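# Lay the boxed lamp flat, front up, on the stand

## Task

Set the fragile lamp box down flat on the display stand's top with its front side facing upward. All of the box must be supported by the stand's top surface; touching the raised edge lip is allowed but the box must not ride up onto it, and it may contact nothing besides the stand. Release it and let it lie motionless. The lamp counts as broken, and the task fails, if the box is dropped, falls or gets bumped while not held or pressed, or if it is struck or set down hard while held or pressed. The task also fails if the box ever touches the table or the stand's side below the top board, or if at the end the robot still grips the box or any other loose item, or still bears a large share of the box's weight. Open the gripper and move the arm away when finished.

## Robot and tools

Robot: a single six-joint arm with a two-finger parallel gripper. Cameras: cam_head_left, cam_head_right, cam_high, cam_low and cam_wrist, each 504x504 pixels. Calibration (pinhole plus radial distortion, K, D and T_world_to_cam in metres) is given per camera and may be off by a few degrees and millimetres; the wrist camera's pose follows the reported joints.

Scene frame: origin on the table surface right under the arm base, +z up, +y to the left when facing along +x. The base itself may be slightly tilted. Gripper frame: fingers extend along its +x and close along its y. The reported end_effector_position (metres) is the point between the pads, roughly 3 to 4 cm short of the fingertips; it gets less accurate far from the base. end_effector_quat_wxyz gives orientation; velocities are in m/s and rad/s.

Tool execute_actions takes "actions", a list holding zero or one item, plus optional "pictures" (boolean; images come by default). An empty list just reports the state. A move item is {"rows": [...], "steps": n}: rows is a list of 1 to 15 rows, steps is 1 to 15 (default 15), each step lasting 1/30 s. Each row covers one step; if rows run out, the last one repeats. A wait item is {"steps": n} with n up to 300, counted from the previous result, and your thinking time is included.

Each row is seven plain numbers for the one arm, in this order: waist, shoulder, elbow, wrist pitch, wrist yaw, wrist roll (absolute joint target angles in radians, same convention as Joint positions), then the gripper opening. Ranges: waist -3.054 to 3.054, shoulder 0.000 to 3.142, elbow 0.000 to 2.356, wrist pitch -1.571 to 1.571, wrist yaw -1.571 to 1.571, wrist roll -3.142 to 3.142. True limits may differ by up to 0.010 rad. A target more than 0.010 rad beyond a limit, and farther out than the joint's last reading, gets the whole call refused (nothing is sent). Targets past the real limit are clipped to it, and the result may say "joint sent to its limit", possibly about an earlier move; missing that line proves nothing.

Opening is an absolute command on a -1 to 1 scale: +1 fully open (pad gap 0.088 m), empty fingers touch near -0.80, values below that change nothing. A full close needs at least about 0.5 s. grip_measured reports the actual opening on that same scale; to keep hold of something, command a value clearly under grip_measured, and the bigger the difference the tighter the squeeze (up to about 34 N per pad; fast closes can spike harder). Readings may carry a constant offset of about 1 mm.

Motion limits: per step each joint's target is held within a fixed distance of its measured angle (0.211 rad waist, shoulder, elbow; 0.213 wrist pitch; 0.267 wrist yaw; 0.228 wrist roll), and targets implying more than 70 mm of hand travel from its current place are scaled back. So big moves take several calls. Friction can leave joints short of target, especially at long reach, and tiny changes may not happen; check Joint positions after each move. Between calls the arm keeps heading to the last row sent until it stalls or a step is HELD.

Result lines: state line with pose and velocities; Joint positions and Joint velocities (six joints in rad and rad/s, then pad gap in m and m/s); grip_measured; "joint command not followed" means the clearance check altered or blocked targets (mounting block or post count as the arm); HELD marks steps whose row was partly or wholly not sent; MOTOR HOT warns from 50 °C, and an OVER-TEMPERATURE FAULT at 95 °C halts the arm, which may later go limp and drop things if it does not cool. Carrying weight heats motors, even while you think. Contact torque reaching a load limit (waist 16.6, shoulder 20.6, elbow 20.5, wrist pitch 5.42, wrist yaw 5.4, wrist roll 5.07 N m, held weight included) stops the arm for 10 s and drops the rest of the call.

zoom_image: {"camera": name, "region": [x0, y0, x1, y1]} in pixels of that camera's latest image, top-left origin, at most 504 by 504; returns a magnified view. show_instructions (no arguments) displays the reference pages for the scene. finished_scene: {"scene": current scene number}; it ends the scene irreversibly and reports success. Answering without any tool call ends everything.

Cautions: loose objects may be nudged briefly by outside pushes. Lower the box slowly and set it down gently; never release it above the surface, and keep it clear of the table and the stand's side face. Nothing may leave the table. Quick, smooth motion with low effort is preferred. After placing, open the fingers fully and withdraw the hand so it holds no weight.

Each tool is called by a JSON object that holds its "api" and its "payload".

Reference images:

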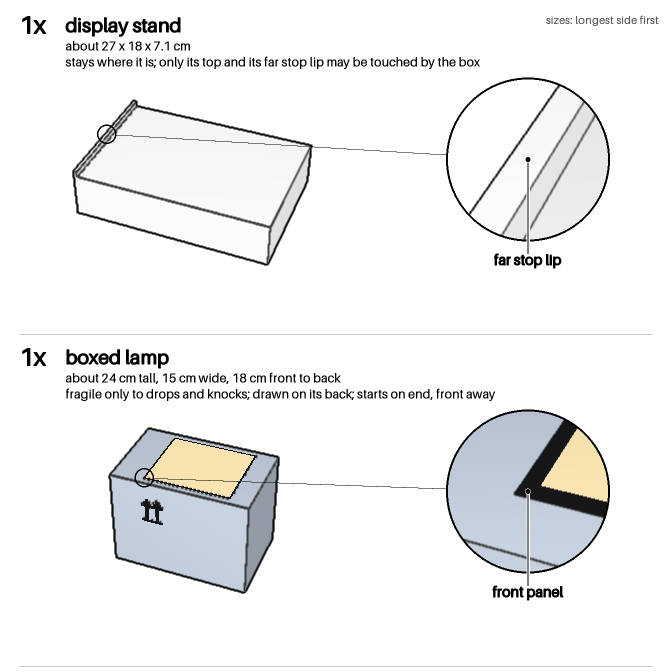

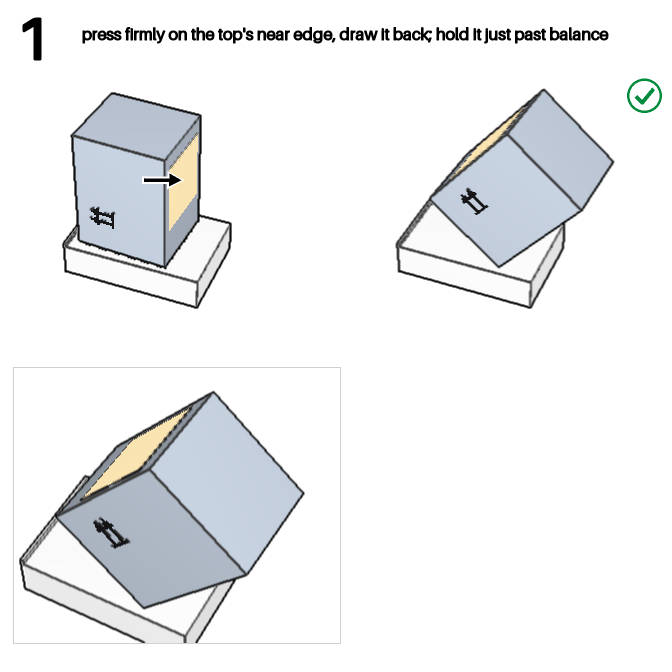

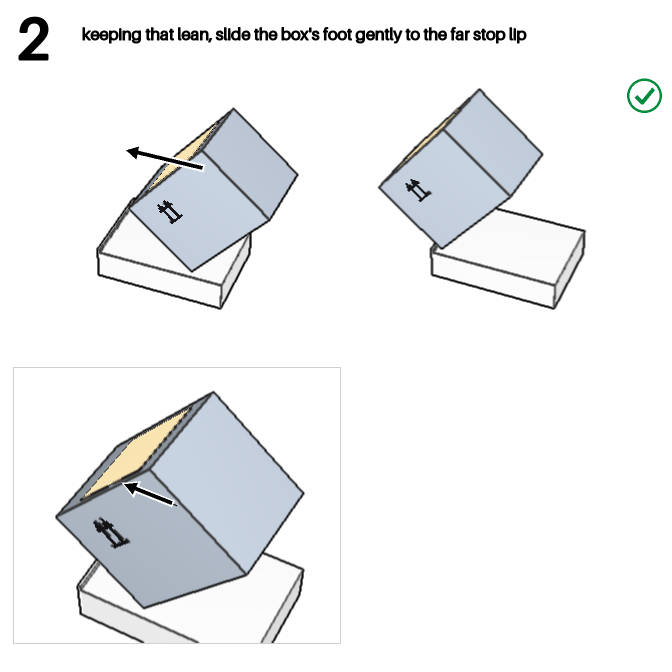

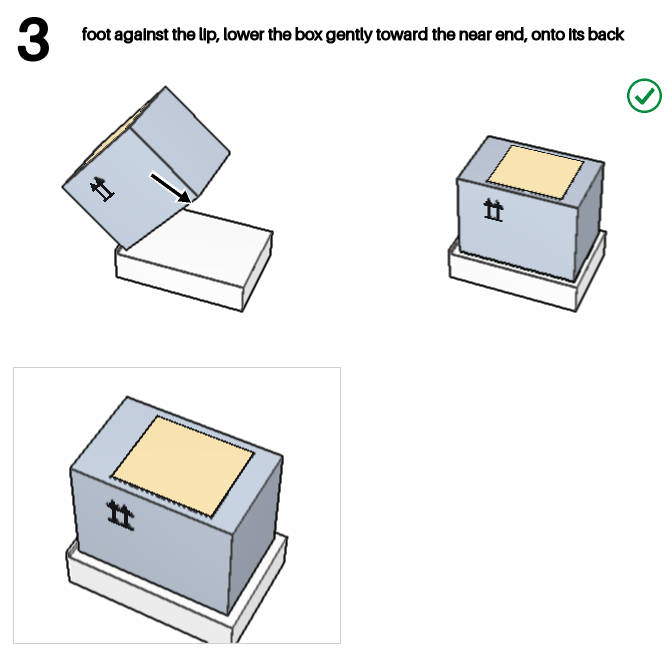

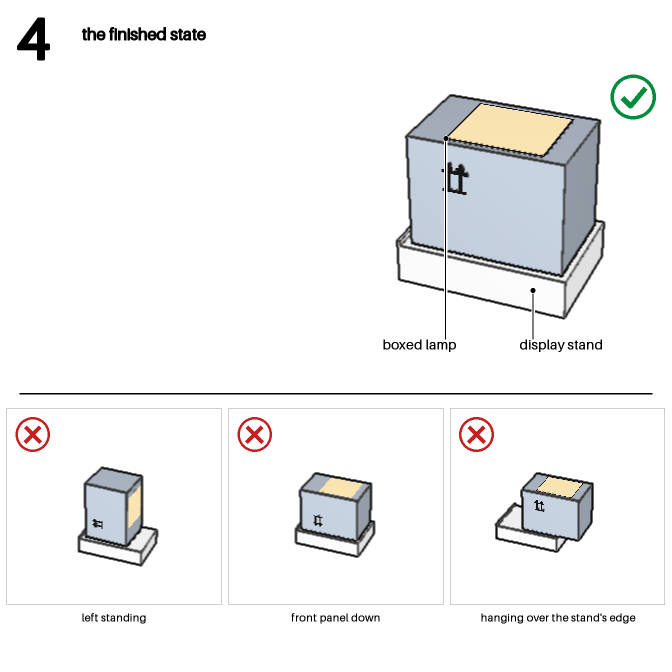

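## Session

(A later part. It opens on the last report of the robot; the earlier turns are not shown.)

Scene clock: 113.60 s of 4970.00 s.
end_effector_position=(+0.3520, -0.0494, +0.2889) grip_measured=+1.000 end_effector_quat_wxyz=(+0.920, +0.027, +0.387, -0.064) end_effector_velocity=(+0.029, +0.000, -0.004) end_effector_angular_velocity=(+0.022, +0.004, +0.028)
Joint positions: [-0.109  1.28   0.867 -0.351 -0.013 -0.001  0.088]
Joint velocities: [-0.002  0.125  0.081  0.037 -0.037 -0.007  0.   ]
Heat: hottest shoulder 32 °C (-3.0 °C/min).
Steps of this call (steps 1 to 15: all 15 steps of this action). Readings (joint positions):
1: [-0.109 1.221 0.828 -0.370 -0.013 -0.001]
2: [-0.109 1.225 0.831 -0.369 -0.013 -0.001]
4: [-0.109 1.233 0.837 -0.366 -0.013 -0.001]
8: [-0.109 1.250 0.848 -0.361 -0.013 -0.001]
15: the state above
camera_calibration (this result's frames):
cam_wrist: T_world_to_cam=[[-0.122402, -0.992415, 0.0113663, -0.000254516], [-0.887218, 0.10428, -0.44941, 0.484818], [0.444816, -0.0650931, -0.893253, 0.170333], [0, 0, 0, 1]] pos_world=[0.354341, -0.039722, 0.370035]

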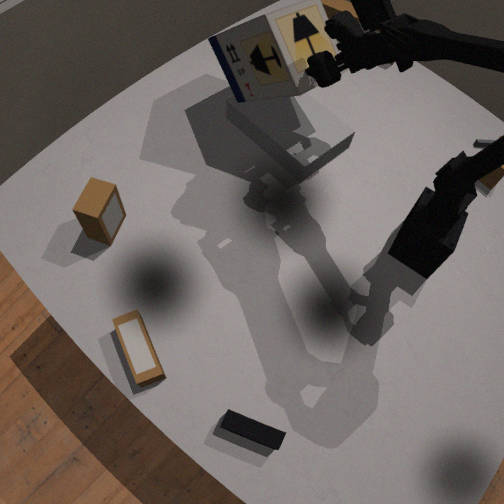

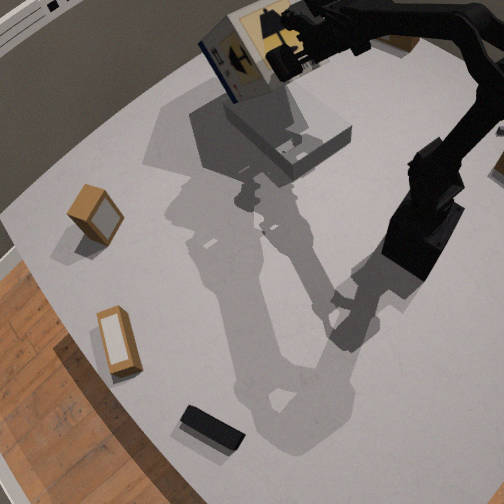

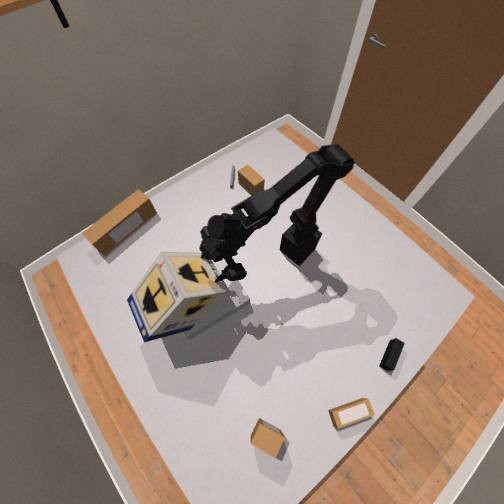

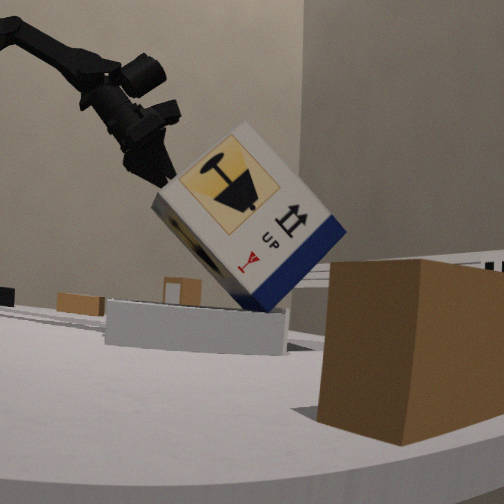

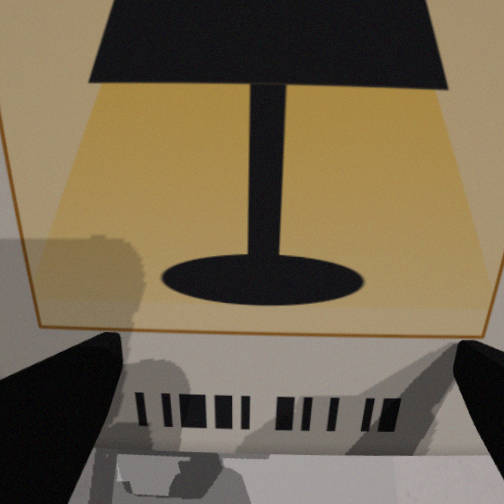

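{"api": "execute_actions", "payload": {"actions": [{"rows": [[-0.108,1.3092,0.8872,-0.3440,-0.012,0.0,1.0],[-0.108,1.3119,0.8893,-0.3434,-0.012,0.0,1.0],[-0.108,1.3146,0.8915,-0.3428,-0.012,0.0,1.0],[-0.108,1.3173,0.8936,-0.3423,-0.012,0.0,1.0],[-0.108,1.3200,0.8957,-0.3417,-0.012,0.0,1.0],[-0.108,1.3227,0.8978,-0.3411,-0.012,0.0,1.0],[-0.108,1.3254,0.9000,-0.3405,-0.012,0.0,1.0],[-0.108,1.3281,0.9021,-0.3399,-0.012,0.0,1.0],[-0.108,1.3308,0.9042,-0.3394,-0.012,0.0,1.0],[-0.108,1.3335,0.9063,-0.3388,-0.012,0.0,1.0],[-0.108,1.3362,0.9085,-0.3382,-0.012,0.0,1.0],[-0.108,1.3389,0.9106,-0.3376,-0.012,0.0,1.0],[-0.108,1.3416,0.9127,-0.3370,-0.012,0.0,1.0],[-0.108,1.3443,0.9148,-0.3365,-0.012,0.0,1.0],[-0.108,1.3471,0.9170,-0.3359,-0.012,0.0,1.0]], "steps": 15}], "pictures": false}}

{"api": "execute_actions", "payload": {"actions": [{"steps": 8}]}}

{"api": "zoom_image", "payload": {"camera": "cam_low", "region": [220, 270, 320, 340]}}

Scene clock: 116.13 s of 4970.00 s.
end_effector_position=(+0.3627, -0.0510, +0.2892) grip_measured=+1.000 end_effector_quat_wxyz=(+0.920, +0.027, +0.387, -0.064) end_effector_velocity=(+0.017, -0.005, -0.002) end_effector_angular_velocity=(-0.009, +0.014, -0.002)
Joint positions: [-0.109  1.324  0.901 -0.341 -0.012 -0.001  0.088]
Joint velocities: [-0.002  0.081  0.061  0.007  0.007 -0.007  0.   ]
Heat: hottest shoulder 32 °C (-3.0 °C/min).
Steps of this call (steps 1 to 30: the robot went on to your last target; steps 31 to 61: nothing new was sent; steps 62 to 76: all 15 steps of this action). Readings (joint positions):
62: [-0.109 1.293 0.876 -0.348 -0.012 -0.001]
63: [-0.109 1.294 0.877 -0.348 -0.012 -0.001]
65: [-0.109 1.297 0.880 -0.347 -0.012 -0.001]
69: [-0.109 1.306 0.887 -0.344 -0.012 -0.001]
76: the state above

Scene clock: 116.40 s of 4970.00 s.
end_effector_position=(+0.3645, -0.0513, +0.2892) grip_measured=+1.000 end_effector_quat_wxyz=(+0.920, +0.027, +0.387, -0.064) end_effector_velocity=(+0.004, -0.003, +0.003) end_effector_angular_velocity=(-0.014, -0.020, -0.002)
Joint positions: [-0.109  1.332  0.907 -0.339 -0.012 -0.001  0.088]
Joint velocities: [-0.002  0.002  0.002  0.022  0.007 -0.007  0.   ]
Heat: hottest shoulder 32 °C (-3.0 °C/min).
Steps of this call (steps 1 to 8: the robot went on to your last target). Readings (joint positions):
1: [-0.109 1.327 0.903 -0.340 -0.012 -0.001]
2: [-0.109 1.329 0.904 -0.340 -0.012 -0.001]
4: [-0.109 1.331 0.906 -0.339 -0.012 -0.001]
8: the state above
camera_calibration (this result's frames):
cam_wrist: T_world_to_cam=[[-0.122668, -0.992379, 0.0116486, -0.000622632], [-0.887038, 0.104367, -0.449745, 0.496284], [0.445102, -0.0655019, -0.893081, 0.164712], [0, 0, 0, 1]] pos_world=[0.366833, -0.0416248, 0.370309]

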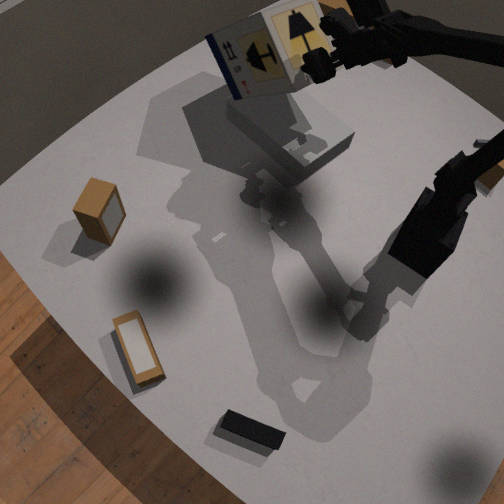

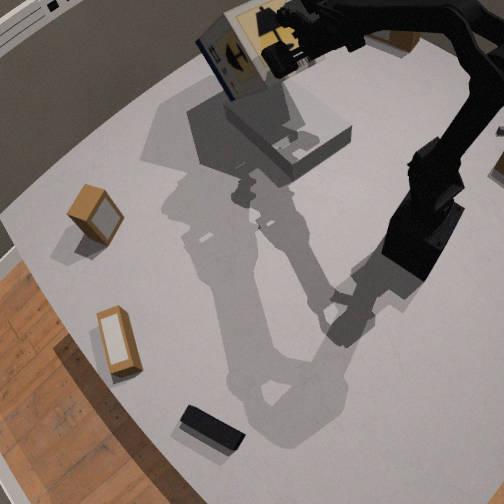

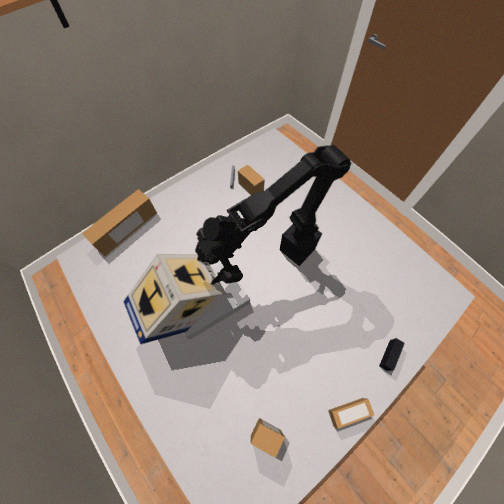

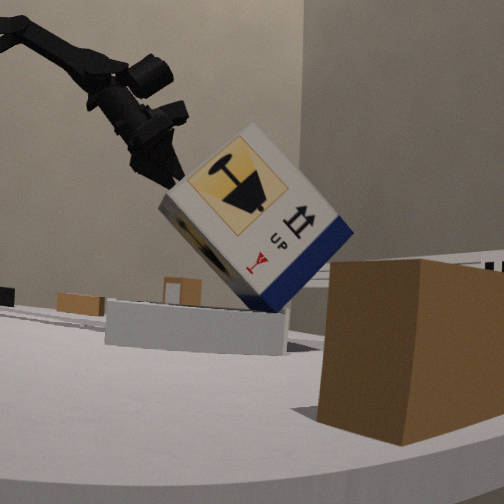

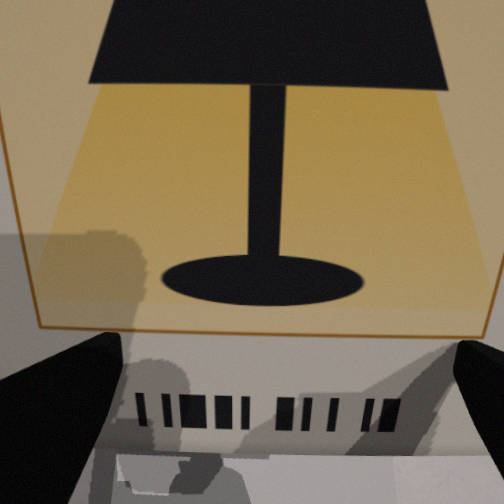

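Region (220, 270, 320, 340) of cam_low's 504x504 image, scaled by 5.040, with more detail than that image has; it fills the top 353 rows of this view, and the rest is white.

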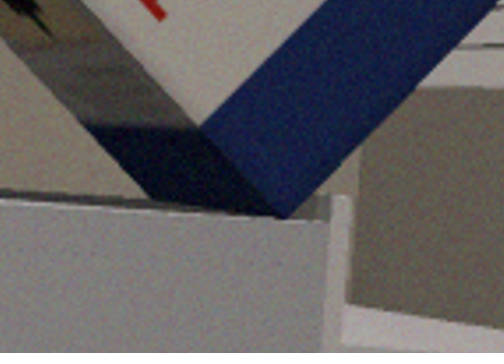

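{"api": "execute_actions", "payload": {"actions": [{"rows": [[-0.108,1.3465,0.9000,-0.3350,-0.012,0.0,1.0],[-0.108,1.3458,0.8940,-0.3325,-0.012,0.0,1.0],[-0.108,1.3451,0.8885,-0.3290,-0.012,0.0,1.0],[-0.108,1.3445,0.8843,-0.3250,-0.012,0.0,1.0],[-0.108,1.3438,0.8806,-0.3215,-0.012,0.0,1.0],[-0.108,1.3432,0.8770,-0.3180,-0.012,0.0,1.0],[-0.108,1.3425,0.8733,-0.3148,-0.012,0.0,1.0],[-0.108,1.3419,0.8696,-0.3117,-0.012,0.0,1.0],[-0.108,1.3412,0.8659,-0.3087,-0.012,0.0,1.0],[-0.108,1.3406,0.8623,-0.3057,-0.012,0.0,1.0],[-0.108,1.3399,0.8586,-0.3027,-0.012,0.0,1.0],[-0.108,1.3393,0.8549,-0.2997,-0.012,0.0,1.0],[-0.108,1.3386,0.8512,-0.2966,-0.012,0.0,1.0],[-0.108,1.3380,0.8476,-0.2936,-0.012,0.0,1.0],[-0.108,1.3373,0.8439,-0.2906,-0.012,0.0,1.0]], "steps": 15}], "pictures": false}}

{"api": "execute_actions", "payload": {"actions": [{"steps": 10}]}}

{"api": "zoom_image", "payload": {"camera": "cam_low", "region": [220, 270, 320, 340]}}

Scene clock: 128.03 s of 4970.00 s.
end_effector_position=(+0.3643, -0.0513, +0.2860) grip_measured=+1.000 end_effector_quat_wxyz=(+0.923, +0.026, +0.379, -0.065) end_effector_velocity=(-0.010, -0.000, -0.013) end_effector_angular_velocity=(-0.005, -0.031, +0.003)
Joint positions: [-0.109  1.326  0.879 -0.3   -0.012 -0.001  0.088]
Joint velocities: [-0.007 -0.042 -0.105  0.095 -0.007 -0.007  0.   ]
Heat: hottest shoulder 32 °C (-2.0 °C/min).
Steps of this call (steps 1 to 15: the robot went on to your last target; steps 16 to 90: nothing new was sent; then 8.13 s passed at rest; steps 91 to 105: all 15 steps of this action). Readings (joint positions):
91: [-0.109 1.332 0.908 -0.339 -0.012 -0.001]
92: [-0.109 1.332 0.908 -0.338 -0.012 -0.001]
94: [-0.109 1.332 0.907 -0.334 -0.012 -0.001]
98: [-0.109 1.332 0.899 -0.322 -0.012 -0.001]
105: the state above

Scene clock: 128.37 s of 4970.00 s.
end_effector_position=(+0.3633, -0.0512, +0.2849) grip_measured=+1.000 end_effector_quat_wxyz=(+0.923, +0.026, +0.377, -0.065) end_effector_velocity=(-0.002, +0.003, -0.003) end_effector_angular_velocity=(+0.012, +0.011, +0.018)
Joint positions: [-0.109  1.321  0.869 -0.292 -0.012 -0.001  0.088]
Joint velocities: [-0.002 -0.002 -0.007 -0.007 -0.022 -0.007  0.   ]
Heat: hottest shoulder 32 °C (-2.0 °C/min).
Steps of this call (steps 1 to 10: the robot went on to your last target). Readings (joint positions):
1: [-0.109 1.324 0.876 -0.298 -0.012 -0.001]
2: [-0.109 1.323 0.874 -0.297 -0.012 -0.001]
4: [-0.109 1.322 0.871 -0.294 -0.012 -0.001]
8: [-0.109 1.321 0.870 -0.292 -0.012 -0.001]
10: the state above
camera_calibration (this result's frames):
cam_wrist: T_world_to_cam=[[-0.122724, -0.992366, 0.0121549, -0.000704163], [-0.878061, 0.102864, -0.467363, 0.494997], [0.462545, -0.0680296, -0.883982, 0.152379], [0, 0, 0, 1]] pos_world=[0.364069, -0.0412499, 0.366052]

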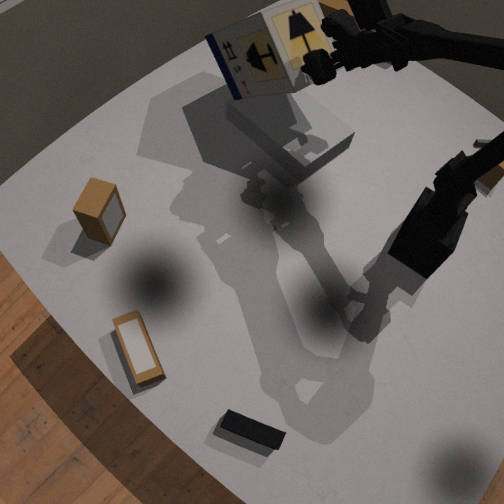

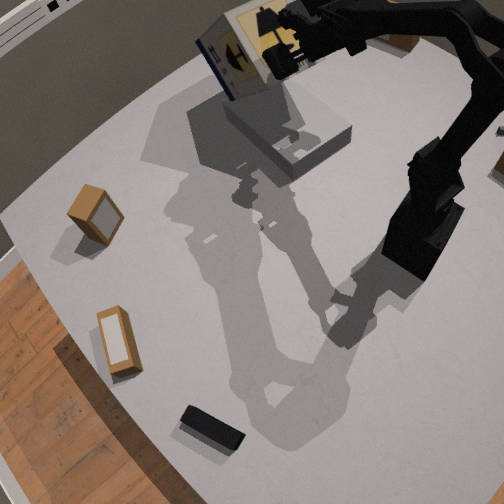

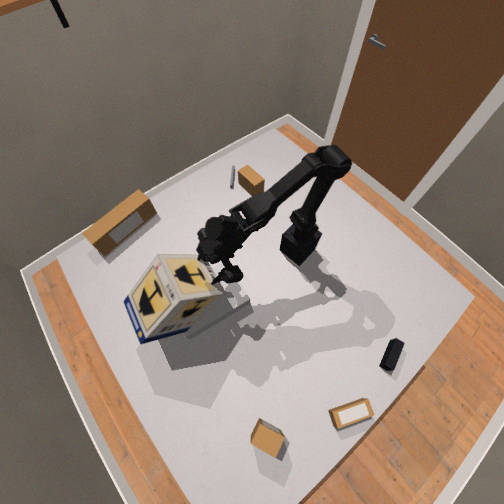

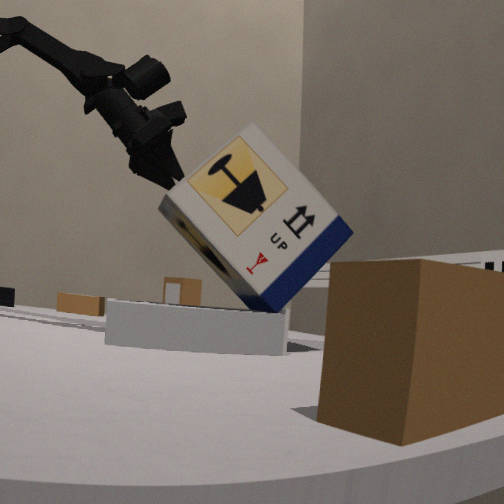

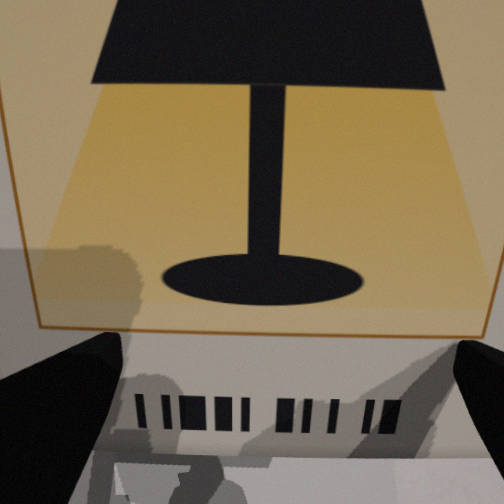

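Region (220, 270, 320, 340) of cam_low's 504x504 image, scaled by 5.040, with more detail than that image has; it fills the top 353 rows of this view, and the rest is white.

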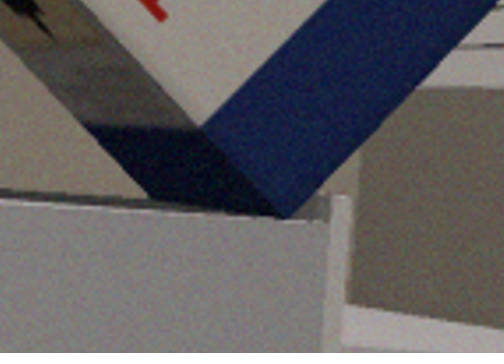

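{"api": "execute_actions", "payload": {"actions": [{"rows": [[-0.108,1.3321,0.8349,-0.2851,-0.012,0.0,1.0],[-0.108,1.3268,0.8260,-0.2797,-0.012,0.0,1.0],[-0.108,1.3216,0.8170,-0.2742,-0.012,0.0,1.0],[-0.108,1.3163,0.8080,-0.2688,-0.012,0.0,1.0],[-0.108,1.3111,0.7990,-0.2633,-0.012,0.0,1.0],[-0.108,1.3058,0.7901,-0.2578,-0.012,0.0,1.0],[-0.108,1.3006,0.7811,-0.2524,-0.012,0.0,1.0],[-0.108,1.2953,0.7721,-0.2469,-0.012,0.0,1.0],[-0.108,1.2901,0.7631,-0.2415,-0.012,0.0,1.0],[-0.108,1.2848,0.7542,-0.2360,-0.012,0.0,1.0],[-0.108,1.2796,0.7452,-0.2305,-0.012,0.0,1.0],[-0.108,1.2743,0.7362,-0.2251,-0.012,0.0,1.0],[-0.108,1.2691,0.7273,-0.2196,-0.012,0.0,1.0],[-0.108,1.2638,0.7183,-0.2142,-0.012,0.0,1.0],[-0.108,1.2586,0.7093,-0.2087,-0.012,0.0,1.0]], "steps": 15}], "pictures": false}}

{"api": "execute_actions", "payload": {"actions": [{"steps": 12}]}}

Scene clock: 135.50 s of 4970.00 s.
end_effector_position=(+0.3455, -0.0486, +0.2676) grip_measured=+1.000 end_effector_quat_wxyz=(+0.924, +0.026, +0.376, -0.064) end_effector_velocity=(-0.047, +0.011, -0.051) end_effector_angular_velocity=(+0.034, +0.017, +0.018)
Joint positions: [-0.109  1.265  0.754 -0.229 -0.013 -0.001  0.088]
Joint velocities: [-0.002 -0.129 -0.291  0.139 -0.037  0.007  0.   ]
Heat: hottest shoulder 32 °C (-1.0 °C/min).
Steps of this call (steps 1 to 15: the robot went on to your last target; steps 16 to 90: nothing new was sent; then 3.63 s passed at rest; steps 91 to 105: all 15 steps of this action). Readings (joint positions):
91: [-0.109 1.320 0.867 -0.290 -0.013 -0.001]
92: [-0.109 1.319 0.864 -0.286 -0.013 -0.001]
94: [-0.109 1.313 0.853 -0.280 -0.013 -0.001]
98: [-0.109 1.295 0.819 -0.264 -0.013 -0.001]
105: the state above

Scene clock: 135.90 s of 4970.00 s.
end_effector_position=(+0.3407, -0.0479, +0.2621) grip_measured=+1.000 end_effector_quat_wxyz=(+0.924, +0.026, +0.377, -0.064) end_effector_velocity=(-0.003, +0.003, -0.002) end_effector_angular_velocity=(+0.011, +0.006, +0.018)
Joint positions: [-0.109  1.253  0.725 -0.216 -0.013 -0.001  0.088]
Joint velocities: [-0.002 -0.007 -0.007 -0.007 -0.022 -0.007  0.   ]
Heat: hottest shoulder 32 °C (-1.0 °C/min).
Steps of this call (steps 1 to 12: the robot went on to your last target). Readings (joint positions):
1: [-0.109 1.261 0.745 -0.226 -0.013 -0.001]
2: [-0.109 1.258 0.739 -0.225 -0.013 -0.001]
4: [-0.109 1.255 0.730 -0.222 -0.013 -0.001]
8: [-0.109 1.253 0.726 -0.217 -0.013 -0.001]
12: the state above
camera_calibration (this result's frames):
cam_wrist: T_world_to_cam=[[-0.12192, -0.992469, 0.0119029, -0.000147795], [-0.877951, 0.102243, -0.467705, 0.464177], [0.462966, -0.0674729, -0.883804, 0.142696], [0, 0, 0, 1]] pos_world=[0.341443, -0.0379774, 0.343215]

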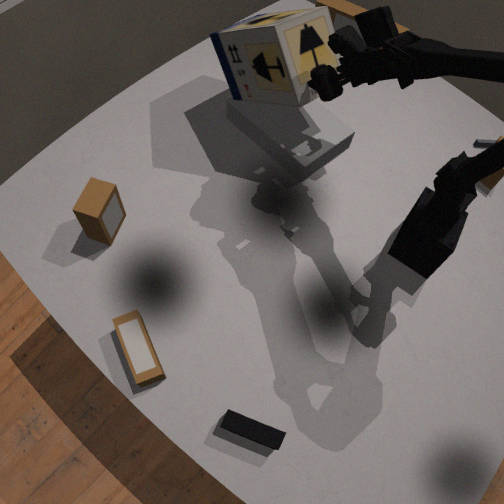

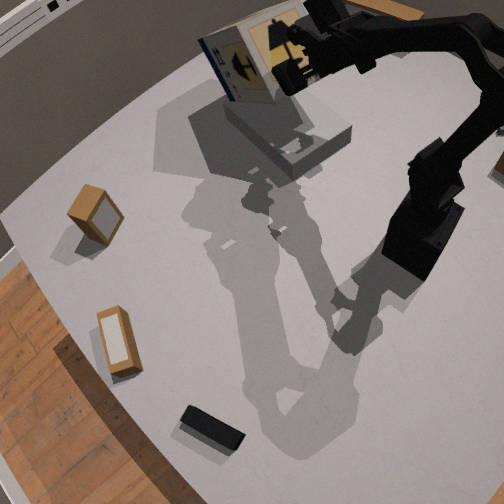

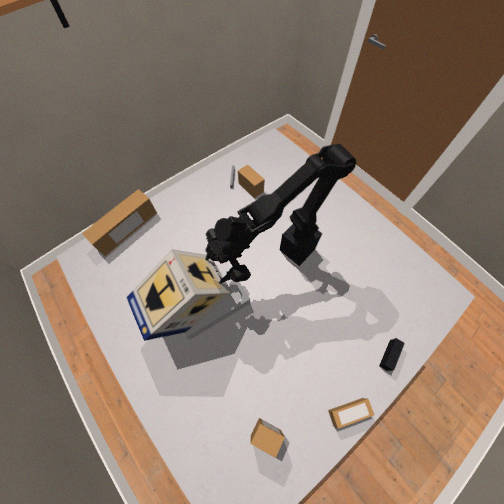

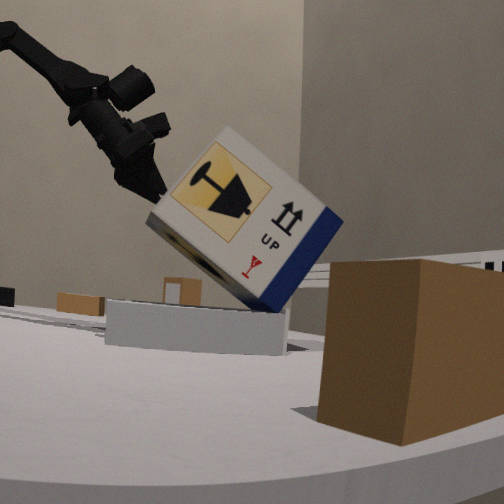

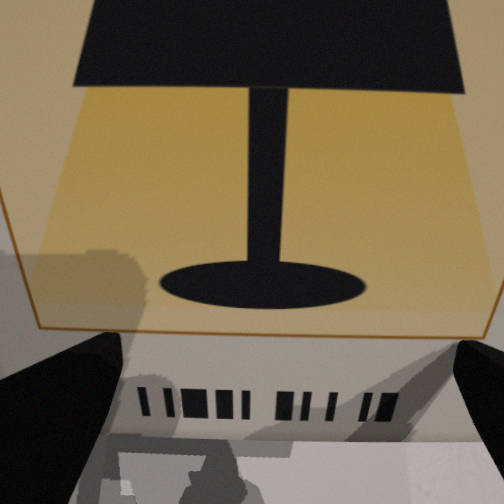

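{"api": "execute_actions", "payload": {"actions": [{"rows": [[-0.108,1.2558,0.7007,-0.2002,-0.012,0.0,1.0],[-0.108,1.2530,0.6921,-0.1916,-0.012,0.0,1.0],[-0.108,1.2502,0.6836,-0.1831,-0.012,0.0,1.0],[-0.108,1.2475,0.6750,-0.1746,-0.012,0.0,1.0],[-0.108,1.2447,0.6664,-0.1660,-0.012,0.0,1.0],[-0.108,1.2419,0.6578,-0.1575,-0.012,0.0,1.0],[-0.108,1.2391,0.6492,-0.1490,-0.012,0.0,1.0],[-0.108,1.2363,0.6407,-0.1404,-0.012,0.0,1.0],[-0.108,1.2335,0.6321,-0.1319,-0.012,0.0,1.0],[-0.108,1.2307,0.6235,-0.1234,-0.012,0.0,1.0],[-0.108,1.2279,0.6149,-0.1148,-0.012,0.0,1.0],[-0.108,1.2252,0.6063,-0.1063,-0.012,0.0,1.0],[-0.108,1.2224,0.5978,-0.0978,-0.012,0.0,1.0],[-0.108,1.2196,0.5892,-0.0892,-0.012,0.0,1.0],[-0.108,1.2168,0.5806,-0.0807,-0.012,0.0,1.0]], "steps": 15}], "pictures": false}}

{"api": "execute_actions", "payload": {"actions": [{"steps": 12}]}}

Scene clock: 141.33 s of 4970.00 s.
end_effector_position=(+0.3301, -0.0464, +0.2475) grip_measured=+1.000 end_effector_quat_wxyz=(+0.929, +0.025, +0.363, -0.064) end_effector_velocity=(-0.031, +0.007, -0.043) end_effector_angular_velocity=(+0.003, -0.042, +0.019)
Joint positions: [-0.109  1.216  0.618 -0.114 -0.013 -0.001  0.088]
Joint velocities: [-0.002 -0.081 -0.266  0.227 -0.022 -0.007  0.   ]
Heat: hottest wrist pitch 33 °C (+0.0 °C/min).
Steps of this call (steps 1 to 30: the robot went on to your last target; steps 31 to 90: nothing new was sent; then 1.93 s passed at rest; steps 91 to 105: all 15 steps of this action). Readings (joint positions):
91: [-0.109 1.252 0.722 -0.213 -0.013 -0.001]
92: [-0.109 1.251 0.719 -0.209 -0.013 -0.001]
94: [-0.109 1.247 0.709 -0.197 -0.013 -0.001]
98: [-0.109 1.236 0.679 -0.171 -0.013 -0.001]
105: the state above

Scene clock: 141.73 s of 4970.00 s.
end_effector_position=(+0.3265, -0.0458, +0.2422) grip_measured=+1.000 end_effector_quat_wxyz=(+0.929, +0.024, +0.362, -0.064) end_effector_velocity=(-0.000, +0.002, +0.001) end_effector_angular_velocity=(+0.000, +0.002, +0.013)
Joint positions: [-0.109  1.209  0.59  -0.092 -0.014 -0.002  0.088]
Joint velocities: [ 0.002 -0.002  0.002 -0.007 -0.007 -0.007  0.   ]
Heat: hottest wrist pitch 33 °C (+0.0 °C/min).
Steps of this call (steps 1 to 12: the robot went on to your last target). Readings (joint positions):
1: [-0.109 1.214 0.610 -0.109 -0.013 -0.001]
2: [-0.109 1.212 0.604 -0.105 -0.013 -0.001]
4: [-0.109 1.211 0.596 -0.100 -0.013 -0.001]
8: [-0.109 1.209 0.590 -0.095 -0.013 -0.002]
12: the state above
camera_calibration (this result's frames):
cam_wrist: T_world_to_cam=[[-0.121212, -0.992548, 0.0125085, 0.0000235007], [-0.862778, 0.0991163, -0.495772, 0.443807], [0.490838, -0.0708856, -0.868363, 0.118861], [0, 0, 0, 1]] pos_world=[0.324568, -0.0355396, 0.323241]

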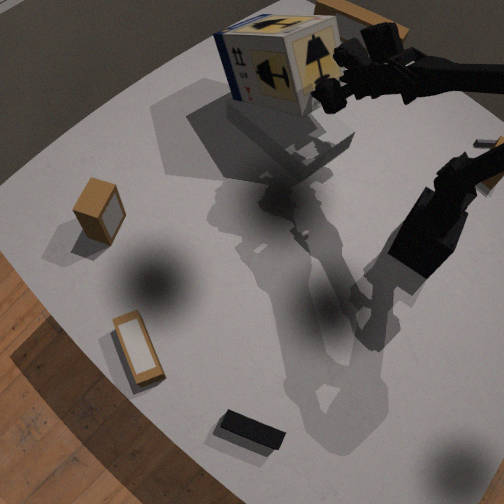

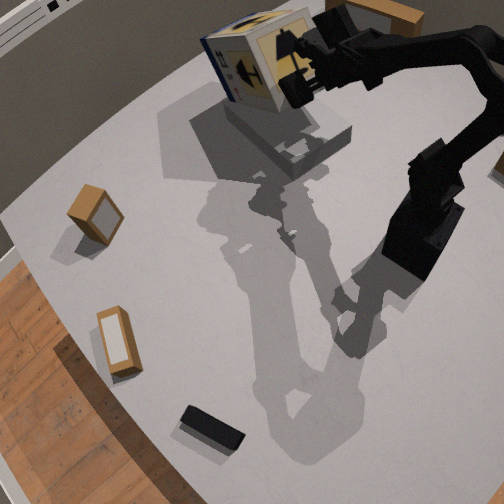

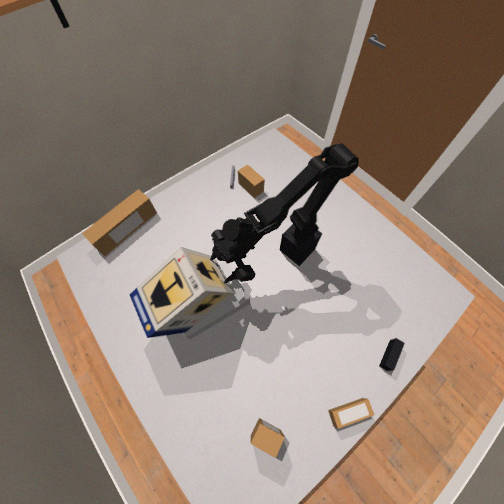

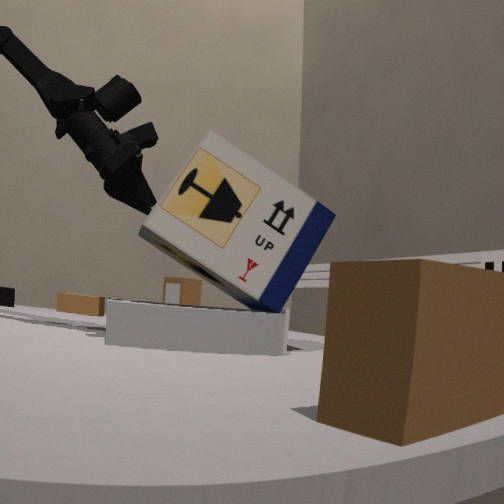

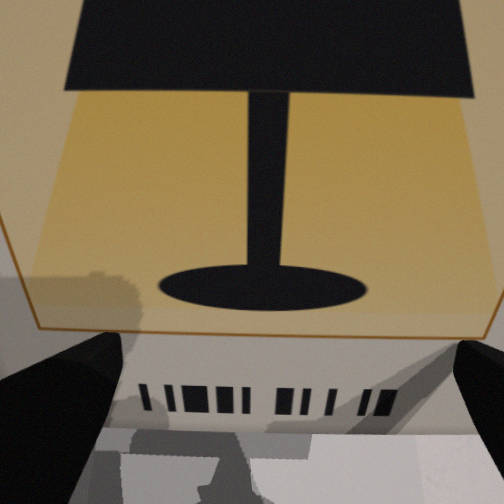

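{"api": "execute_actions", "payload": {"actions": [{"rows": [[-0.108,1.2144,0.5724,-0.0722,-0.012,0.0,1.0],[-0.108,1.2119,0.5641,-0.0636,-0.012,0.0,1.0],[-0.108,1.2095,0.5559,-0.0551,-0.012,0.0,1.0],[-0.108,1.2070,0.5476,-0.0466,-0.012,0.0,1.0],[-0.108,1.2046,0.5394,-0.0380,-0.012,0.0,1.0],[-0.108,1.2022,0.5311,-0.0295,-0.012,0.0,1.0],[-0.108,1.1997,0.5229,-0.0210,-0.012,0.0,1.0],[-0.108,1.1973,0.5146,-0.0124,-0.012,0.0,1.0],[-0.108,1.1948,0.5064,-0.0039,-0.012,0.0,1.0],[-0.108,1.1924,0.4981,0.0046,-0.012,0.0,1.0],[-0.108,1.1900,0.4899,0.0132,-0.012,0.0,1.0],[-0.108,1.1875,0.4816,0.0217,-0.012,0.0,1.0],[-0.108,1.1851,0.4734,0.0302,-0.012,0.0,1.0],[-0.108,1.1826,0.4651,0.0388,-0.012,0.0,1.0],[-0.108,1.1802,0.4569,0.0473,-0.012,0.0,1.0]], "steps": 15}], "pictures": false}}

{"api": "execute_actions", "payload": {"actions": [{"steps": 12}]}}

Scene clock: 145.97 s of 4970.00 s.
end_effector_position=(+0.3148, -0.0442, +0.2239) grip_measured=+1.000 end_effector_quat_wxyz=(+0.933, +0.024, +0.354, -0.064) end_effector_velocity=(-0.032, +0.002, -0.051) end_effector_angular_velocity=(-0.014, -0.020, -0.003)
Joint positions: [-0.109  1.189  0.484  0.012 -0.014 -0.002  0.088]
Joint velocities: [-0.002 -0.027 -0.261  0.256  0.007 -0.007  0.   ]
Heat: hottest wrist pitch 33 °C (+0.0 °C/min).
Steps of this call (steps 1 to 30: the robot went on to your last target; steps 31 to 90: nothing new was sent; then 0.73 s passed at rest; steps 91 to 105: all 15 steps of this action). Readings (joint positions):
91: [-0.109 1.209 0.587 -0.089 -0.014 -0.002]
92: [-0.109 1.207 0.584 -0.085 -0.014 -0.002]
94: [-0.109 1.204 0.575 -0.073 -0.014 -0.002]
98: [-0.109 1.197 0.545 -0.045 -0.014 -0.002]
105: the state above

Scene clock: 146.37 s of 4970.00 s.
end_effector_position=(+0.3124, -0.0439, +0.2198) grip_measured=+1.000 end_effector_quat_wxyz=(+0.934, +0.024, +0.352, -0.064) end_effector_velocity=(+0.000, +0.000, +0.001) end_effector_angular_velocity=(-0.002, -0.007, +0.008)
Joint positions: [-0.109  1.188  0.461  0.037 -0.014 -0.002  0.088]
Joint velocities: [-0.002 -0.002 -0.002  0.007 -0.007 -0.007  0.   ]
Heat: hottest wrist pitch 33 °C (+0.0 °C/min).
Steps of this call (steps 1 to 12: the robot went on to your last target). Readings (joint positions):
1: [-0.109 1.189 0.477 0.019 -0.014 -0.002]
2: [-0.109 1.189 0.471 0.023 -0.014 -0.002]
4: [-0.109 1.189 0.465 0.029 -0.014 -0.002]
8: [-0.109 1.188 0.462 0.035 -0.014 -0.002]
12: the state above
camera_calibration (this result's frames):
cam_wrist: T_world_to_cam=[[-0.121013, -0.992568, 0.0128638, 0.00040083], [-0.851556, 0.0971438, -0.515184, 0.421099], [0.510106, -0.073298, -0.856983, 0.0978055], [0, 0, 0, 1]] pos_world=[0.308747, -0.0333403, 0.300756]

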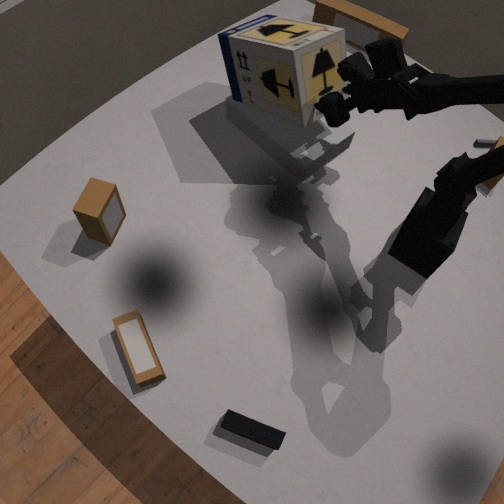

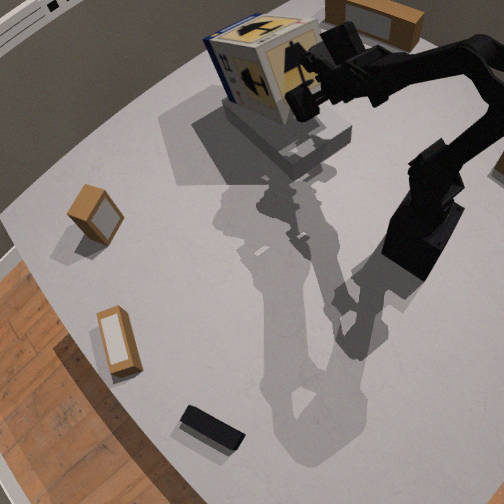

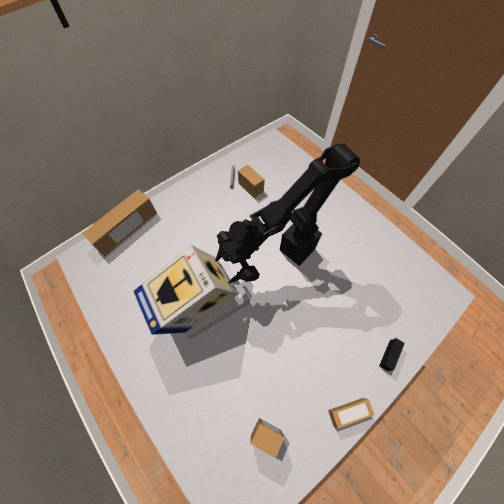

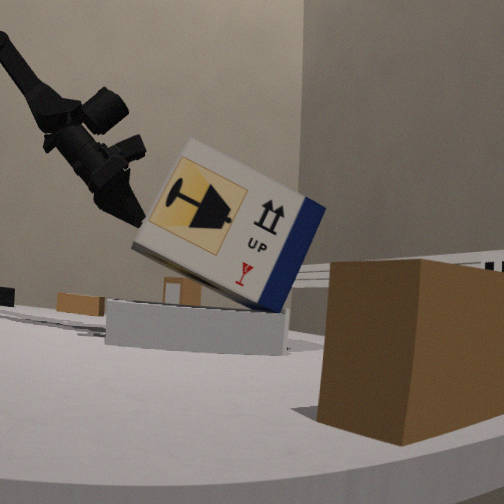

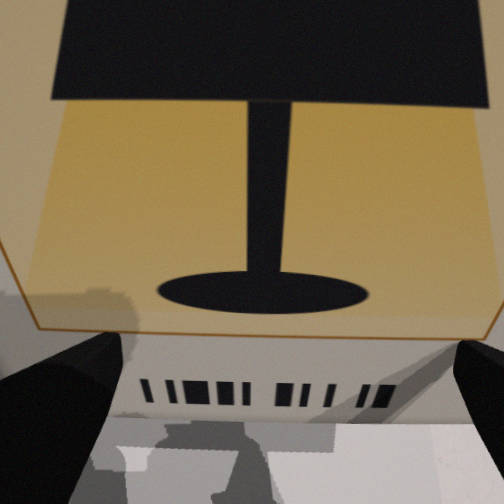

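{"api": "execute_actions", "payload": {"actions": [{"rows": [[-0.108,1.1900,0.4590,0.0490,-0.012,0.0,1.0],[-0.108,1.1970,0.4610,0.0515,-0.012,0.0,1.0],[-0.108,1.2020,0.4625,0.0540,-0.012,0.0,1.0],[-0.108,1.2060,0.4640,0.0565,-0.012,0.0,1.0],[-0.108,1.2100,0.4650,0.0585,-0.012,0.0,1.0],[-0.108,1.2140,0.4660,0.0605,-0.012,0.0,1.0],[-0.108,1.2175,0.4670,0.0625,-0.012,0.0,1.0],[-0.108,1.2209,0.4680,0.0645,-0.012,0.0,1.0]], "steps": 15}], "pictures": false}}

Scene clock: 148.80 s of 4970.00 s.
end_effector_position=(+0.3125, -0.0441, +0.2172) grip_measured=+1.000 end_effector_quat_wxyz=(+0.932, +0.023, +0.355, -0.064) end_effector_velocity=(+0.003, -0.001, +0.003) end_effector_angular_velocity=(-0.003, -0.022, -0.008)
Joint positions: [-0.109  1.197  0.46   0.042 -0.014 -0.004  0.088]
Joint velocities: [ 0.002 -0.002 -0.002  0.022  0.007  0.007  0.   ]
Heat: hottest wrist pitch 34 °C (+2.0 °C/min).
Steps of this call (steps 1 to 30: the robot went on to your last target; steps 31 to 58: nothing new was sent; steps 59 to 73: all 15 steps of this action). Readings (joint positions):
59: [-0.109 1.187 0.460 0.039 -0.014 -0.002]
60: [-0.109 1.187 0.460 0.039 -0.014 -0.002]
62: [-0.109 1.188 0.460 0.041 -0.014 -0.002]
66: [-0.109 1.194 0.460 0.042 -0.014 -0.002]
73: the state above

{"api": "execute_actions", "payload": {"actions": [{"rows": [[-0.108,1.2150,0.4590,0.0680,-0.012,0.0,1.0],[-0.108,1.2127,0.4510,0.0748,-0.012,0.0,1.0],[-0.108,1.2130,0.4450,0.0833,-0.012,0.0,1.0],[-0.108,1.2133,0.4390,0.0917,-0.012,0.0,1.0],[-0.108,1.2137,0.4330,0.1001,-0.012,0.0,1.0],[-0.108,1.2140,0.4270,0.1085,-0.012,0.0,1.0],[-0.108,1.2143,0.4210,0.1169,-0.012,0.0,1.0],[-0.108,1.2147,0.4150,0.1254,-0.012,0.0,1.0],[-0.108,1.2150,0.4090,0.1338,-0.012,0.0,1.0],[-0.108,1.2153,0.4030,0.1422,-0.012,0.0,1.0],[-0.108,1.2157,0.3970,0.1506,-0.012,0.0,1.0],[-0.108,1.2160,0.3910,0.1590,-0.012,0.0,1.0],[-0.108,1.2163,0.3850,0.1675,-0.012,0.0,1.0],[-0.108,1.2167,0.3790,0.1759,-0.012,0.0,1.0],[-0.108,1.2170,0.3730,0.1843,-0.012,0.0,1.0]], "steps": 15}], "pictures": false}}

{"api": "execute_actions", "payload": {"actions": [{"steps": 12}]}}

Scene clock: 154.67 s of 4970.00 s.
end_effector_position=(+0.3049, -0.0430, +0.2019) grip_measured=+1.000 end_effector_quat_wxyz=(+0.935, +0.022, +0.348, -0.064) end_effector_velocity=(-0.022, +0.001, -0.039) end_effector_angular_velocity=(-0.012, -0.011, -0.003)
Joint positions: [-0.109  1.205  0.382  0.142 -0.015 -0.004  0.088]
Joint velocities: [-0.002  0.032 -0.183  0.227  0.007 -0.007  0.   ]
Heat: hottest wrist pitch 36 °C (+4.0 °C/min).
Steps of this call (steps 1 to 15: the robot went on to your last target; steps 16 to 90: nothing new was sent; then 2.37 s passed at rest; steps 91 to 105: all 15 steps of this action). Readings (joint positions):
91: [-0.109 1.198 0.457 0.043 -0.014 -0.004]
92: [-0.109 1.198 0.455 0.047 -0.014 -0.004]
94: [-0.109 1.198 0.446 0.056 -0.014 -0.004]
98: [-0.109 1.199 0.423 0.084 -0.014 -0.004]
105: the state above

Scene clock: 155.07 s of 4970.00 s.
end_effector_position=(+0.3036, -0.0428, +0.1988) grip_measured=+1.000 end_effector_quat_wxyz=(+0.936, +0.022, +0.347, -0.064) end_effector_velocity=(-0.001, +0.003, -0.001) end_effector_angular_velocity=(-0.003, -0.002, +0.029)
Joint positions: [-0.109  1.21   0.366  0.167 -0.015 -0.004  0.088]
Joint velocities: [-0.002 -0.002 -0.007  0.007 -0.022 -0.022  0.   ]
Heat: hottest wrist pitch 36 °C (+4.1 °C/min).
Steps of this call (steps 1 to 12: the robot went on to your last target). Readings (joint positions):
1: [-0.109 1.207 0.377 0.149 -0.015 -0.004]
2: [-0.109 1.208 0.374 0.154 -0.015 -0.004]
4: [-0.109 1.210 0.370 0.160 -0.015 -0.004]
8: [-0.109 1.210 0.367 0.165 -0.015 -0.004]
12: the state above
camera_calibration (this result's frames):
cam_wrist: T_world_to_cam=[[-0.119668, -0.992705, 0.0146858, -0.000109852], [-0.845722, 0.0941792, -0.525247, 0.402748], [0.520033, -0.0752754, -0.850823, 0.0801097], [0, 0, 0, 1]] pos_world=[0.29894, -0.0320093, 0.279703]

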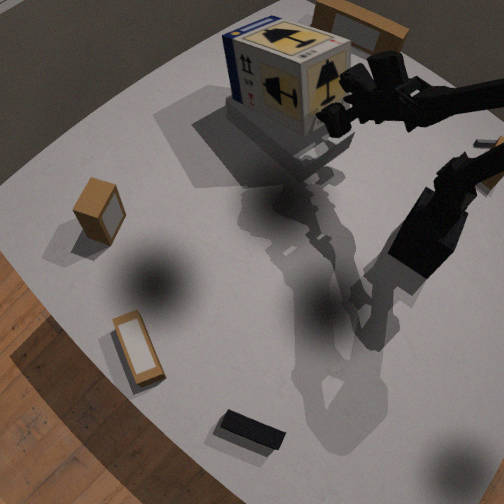

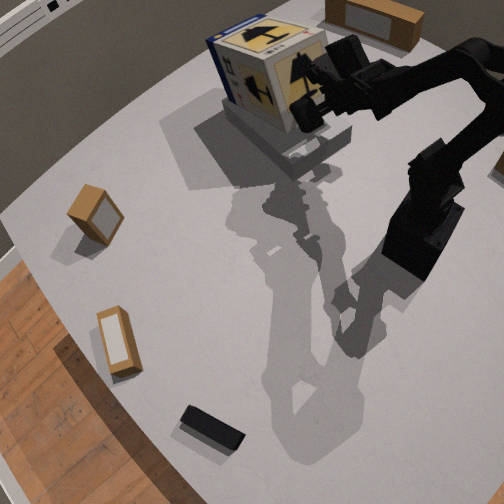

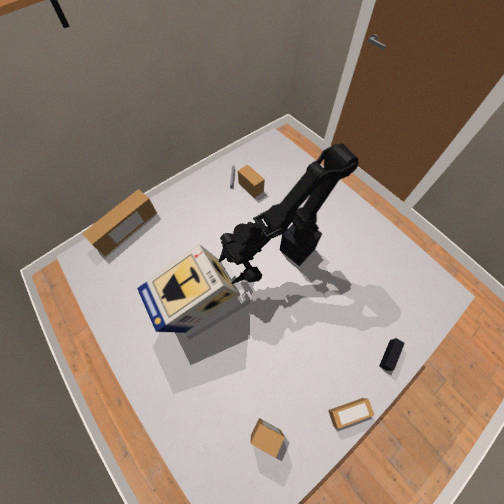

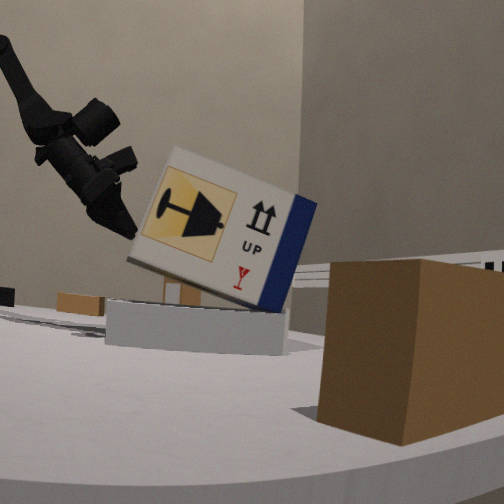

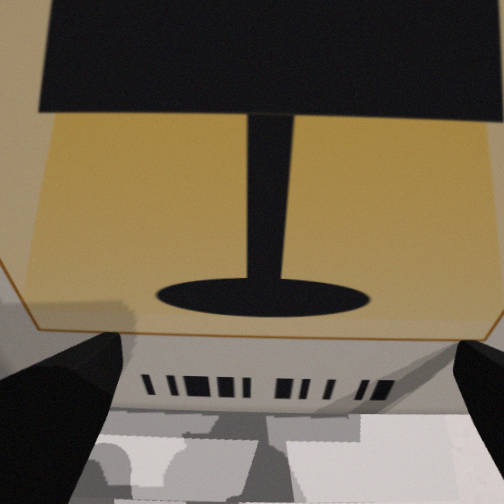

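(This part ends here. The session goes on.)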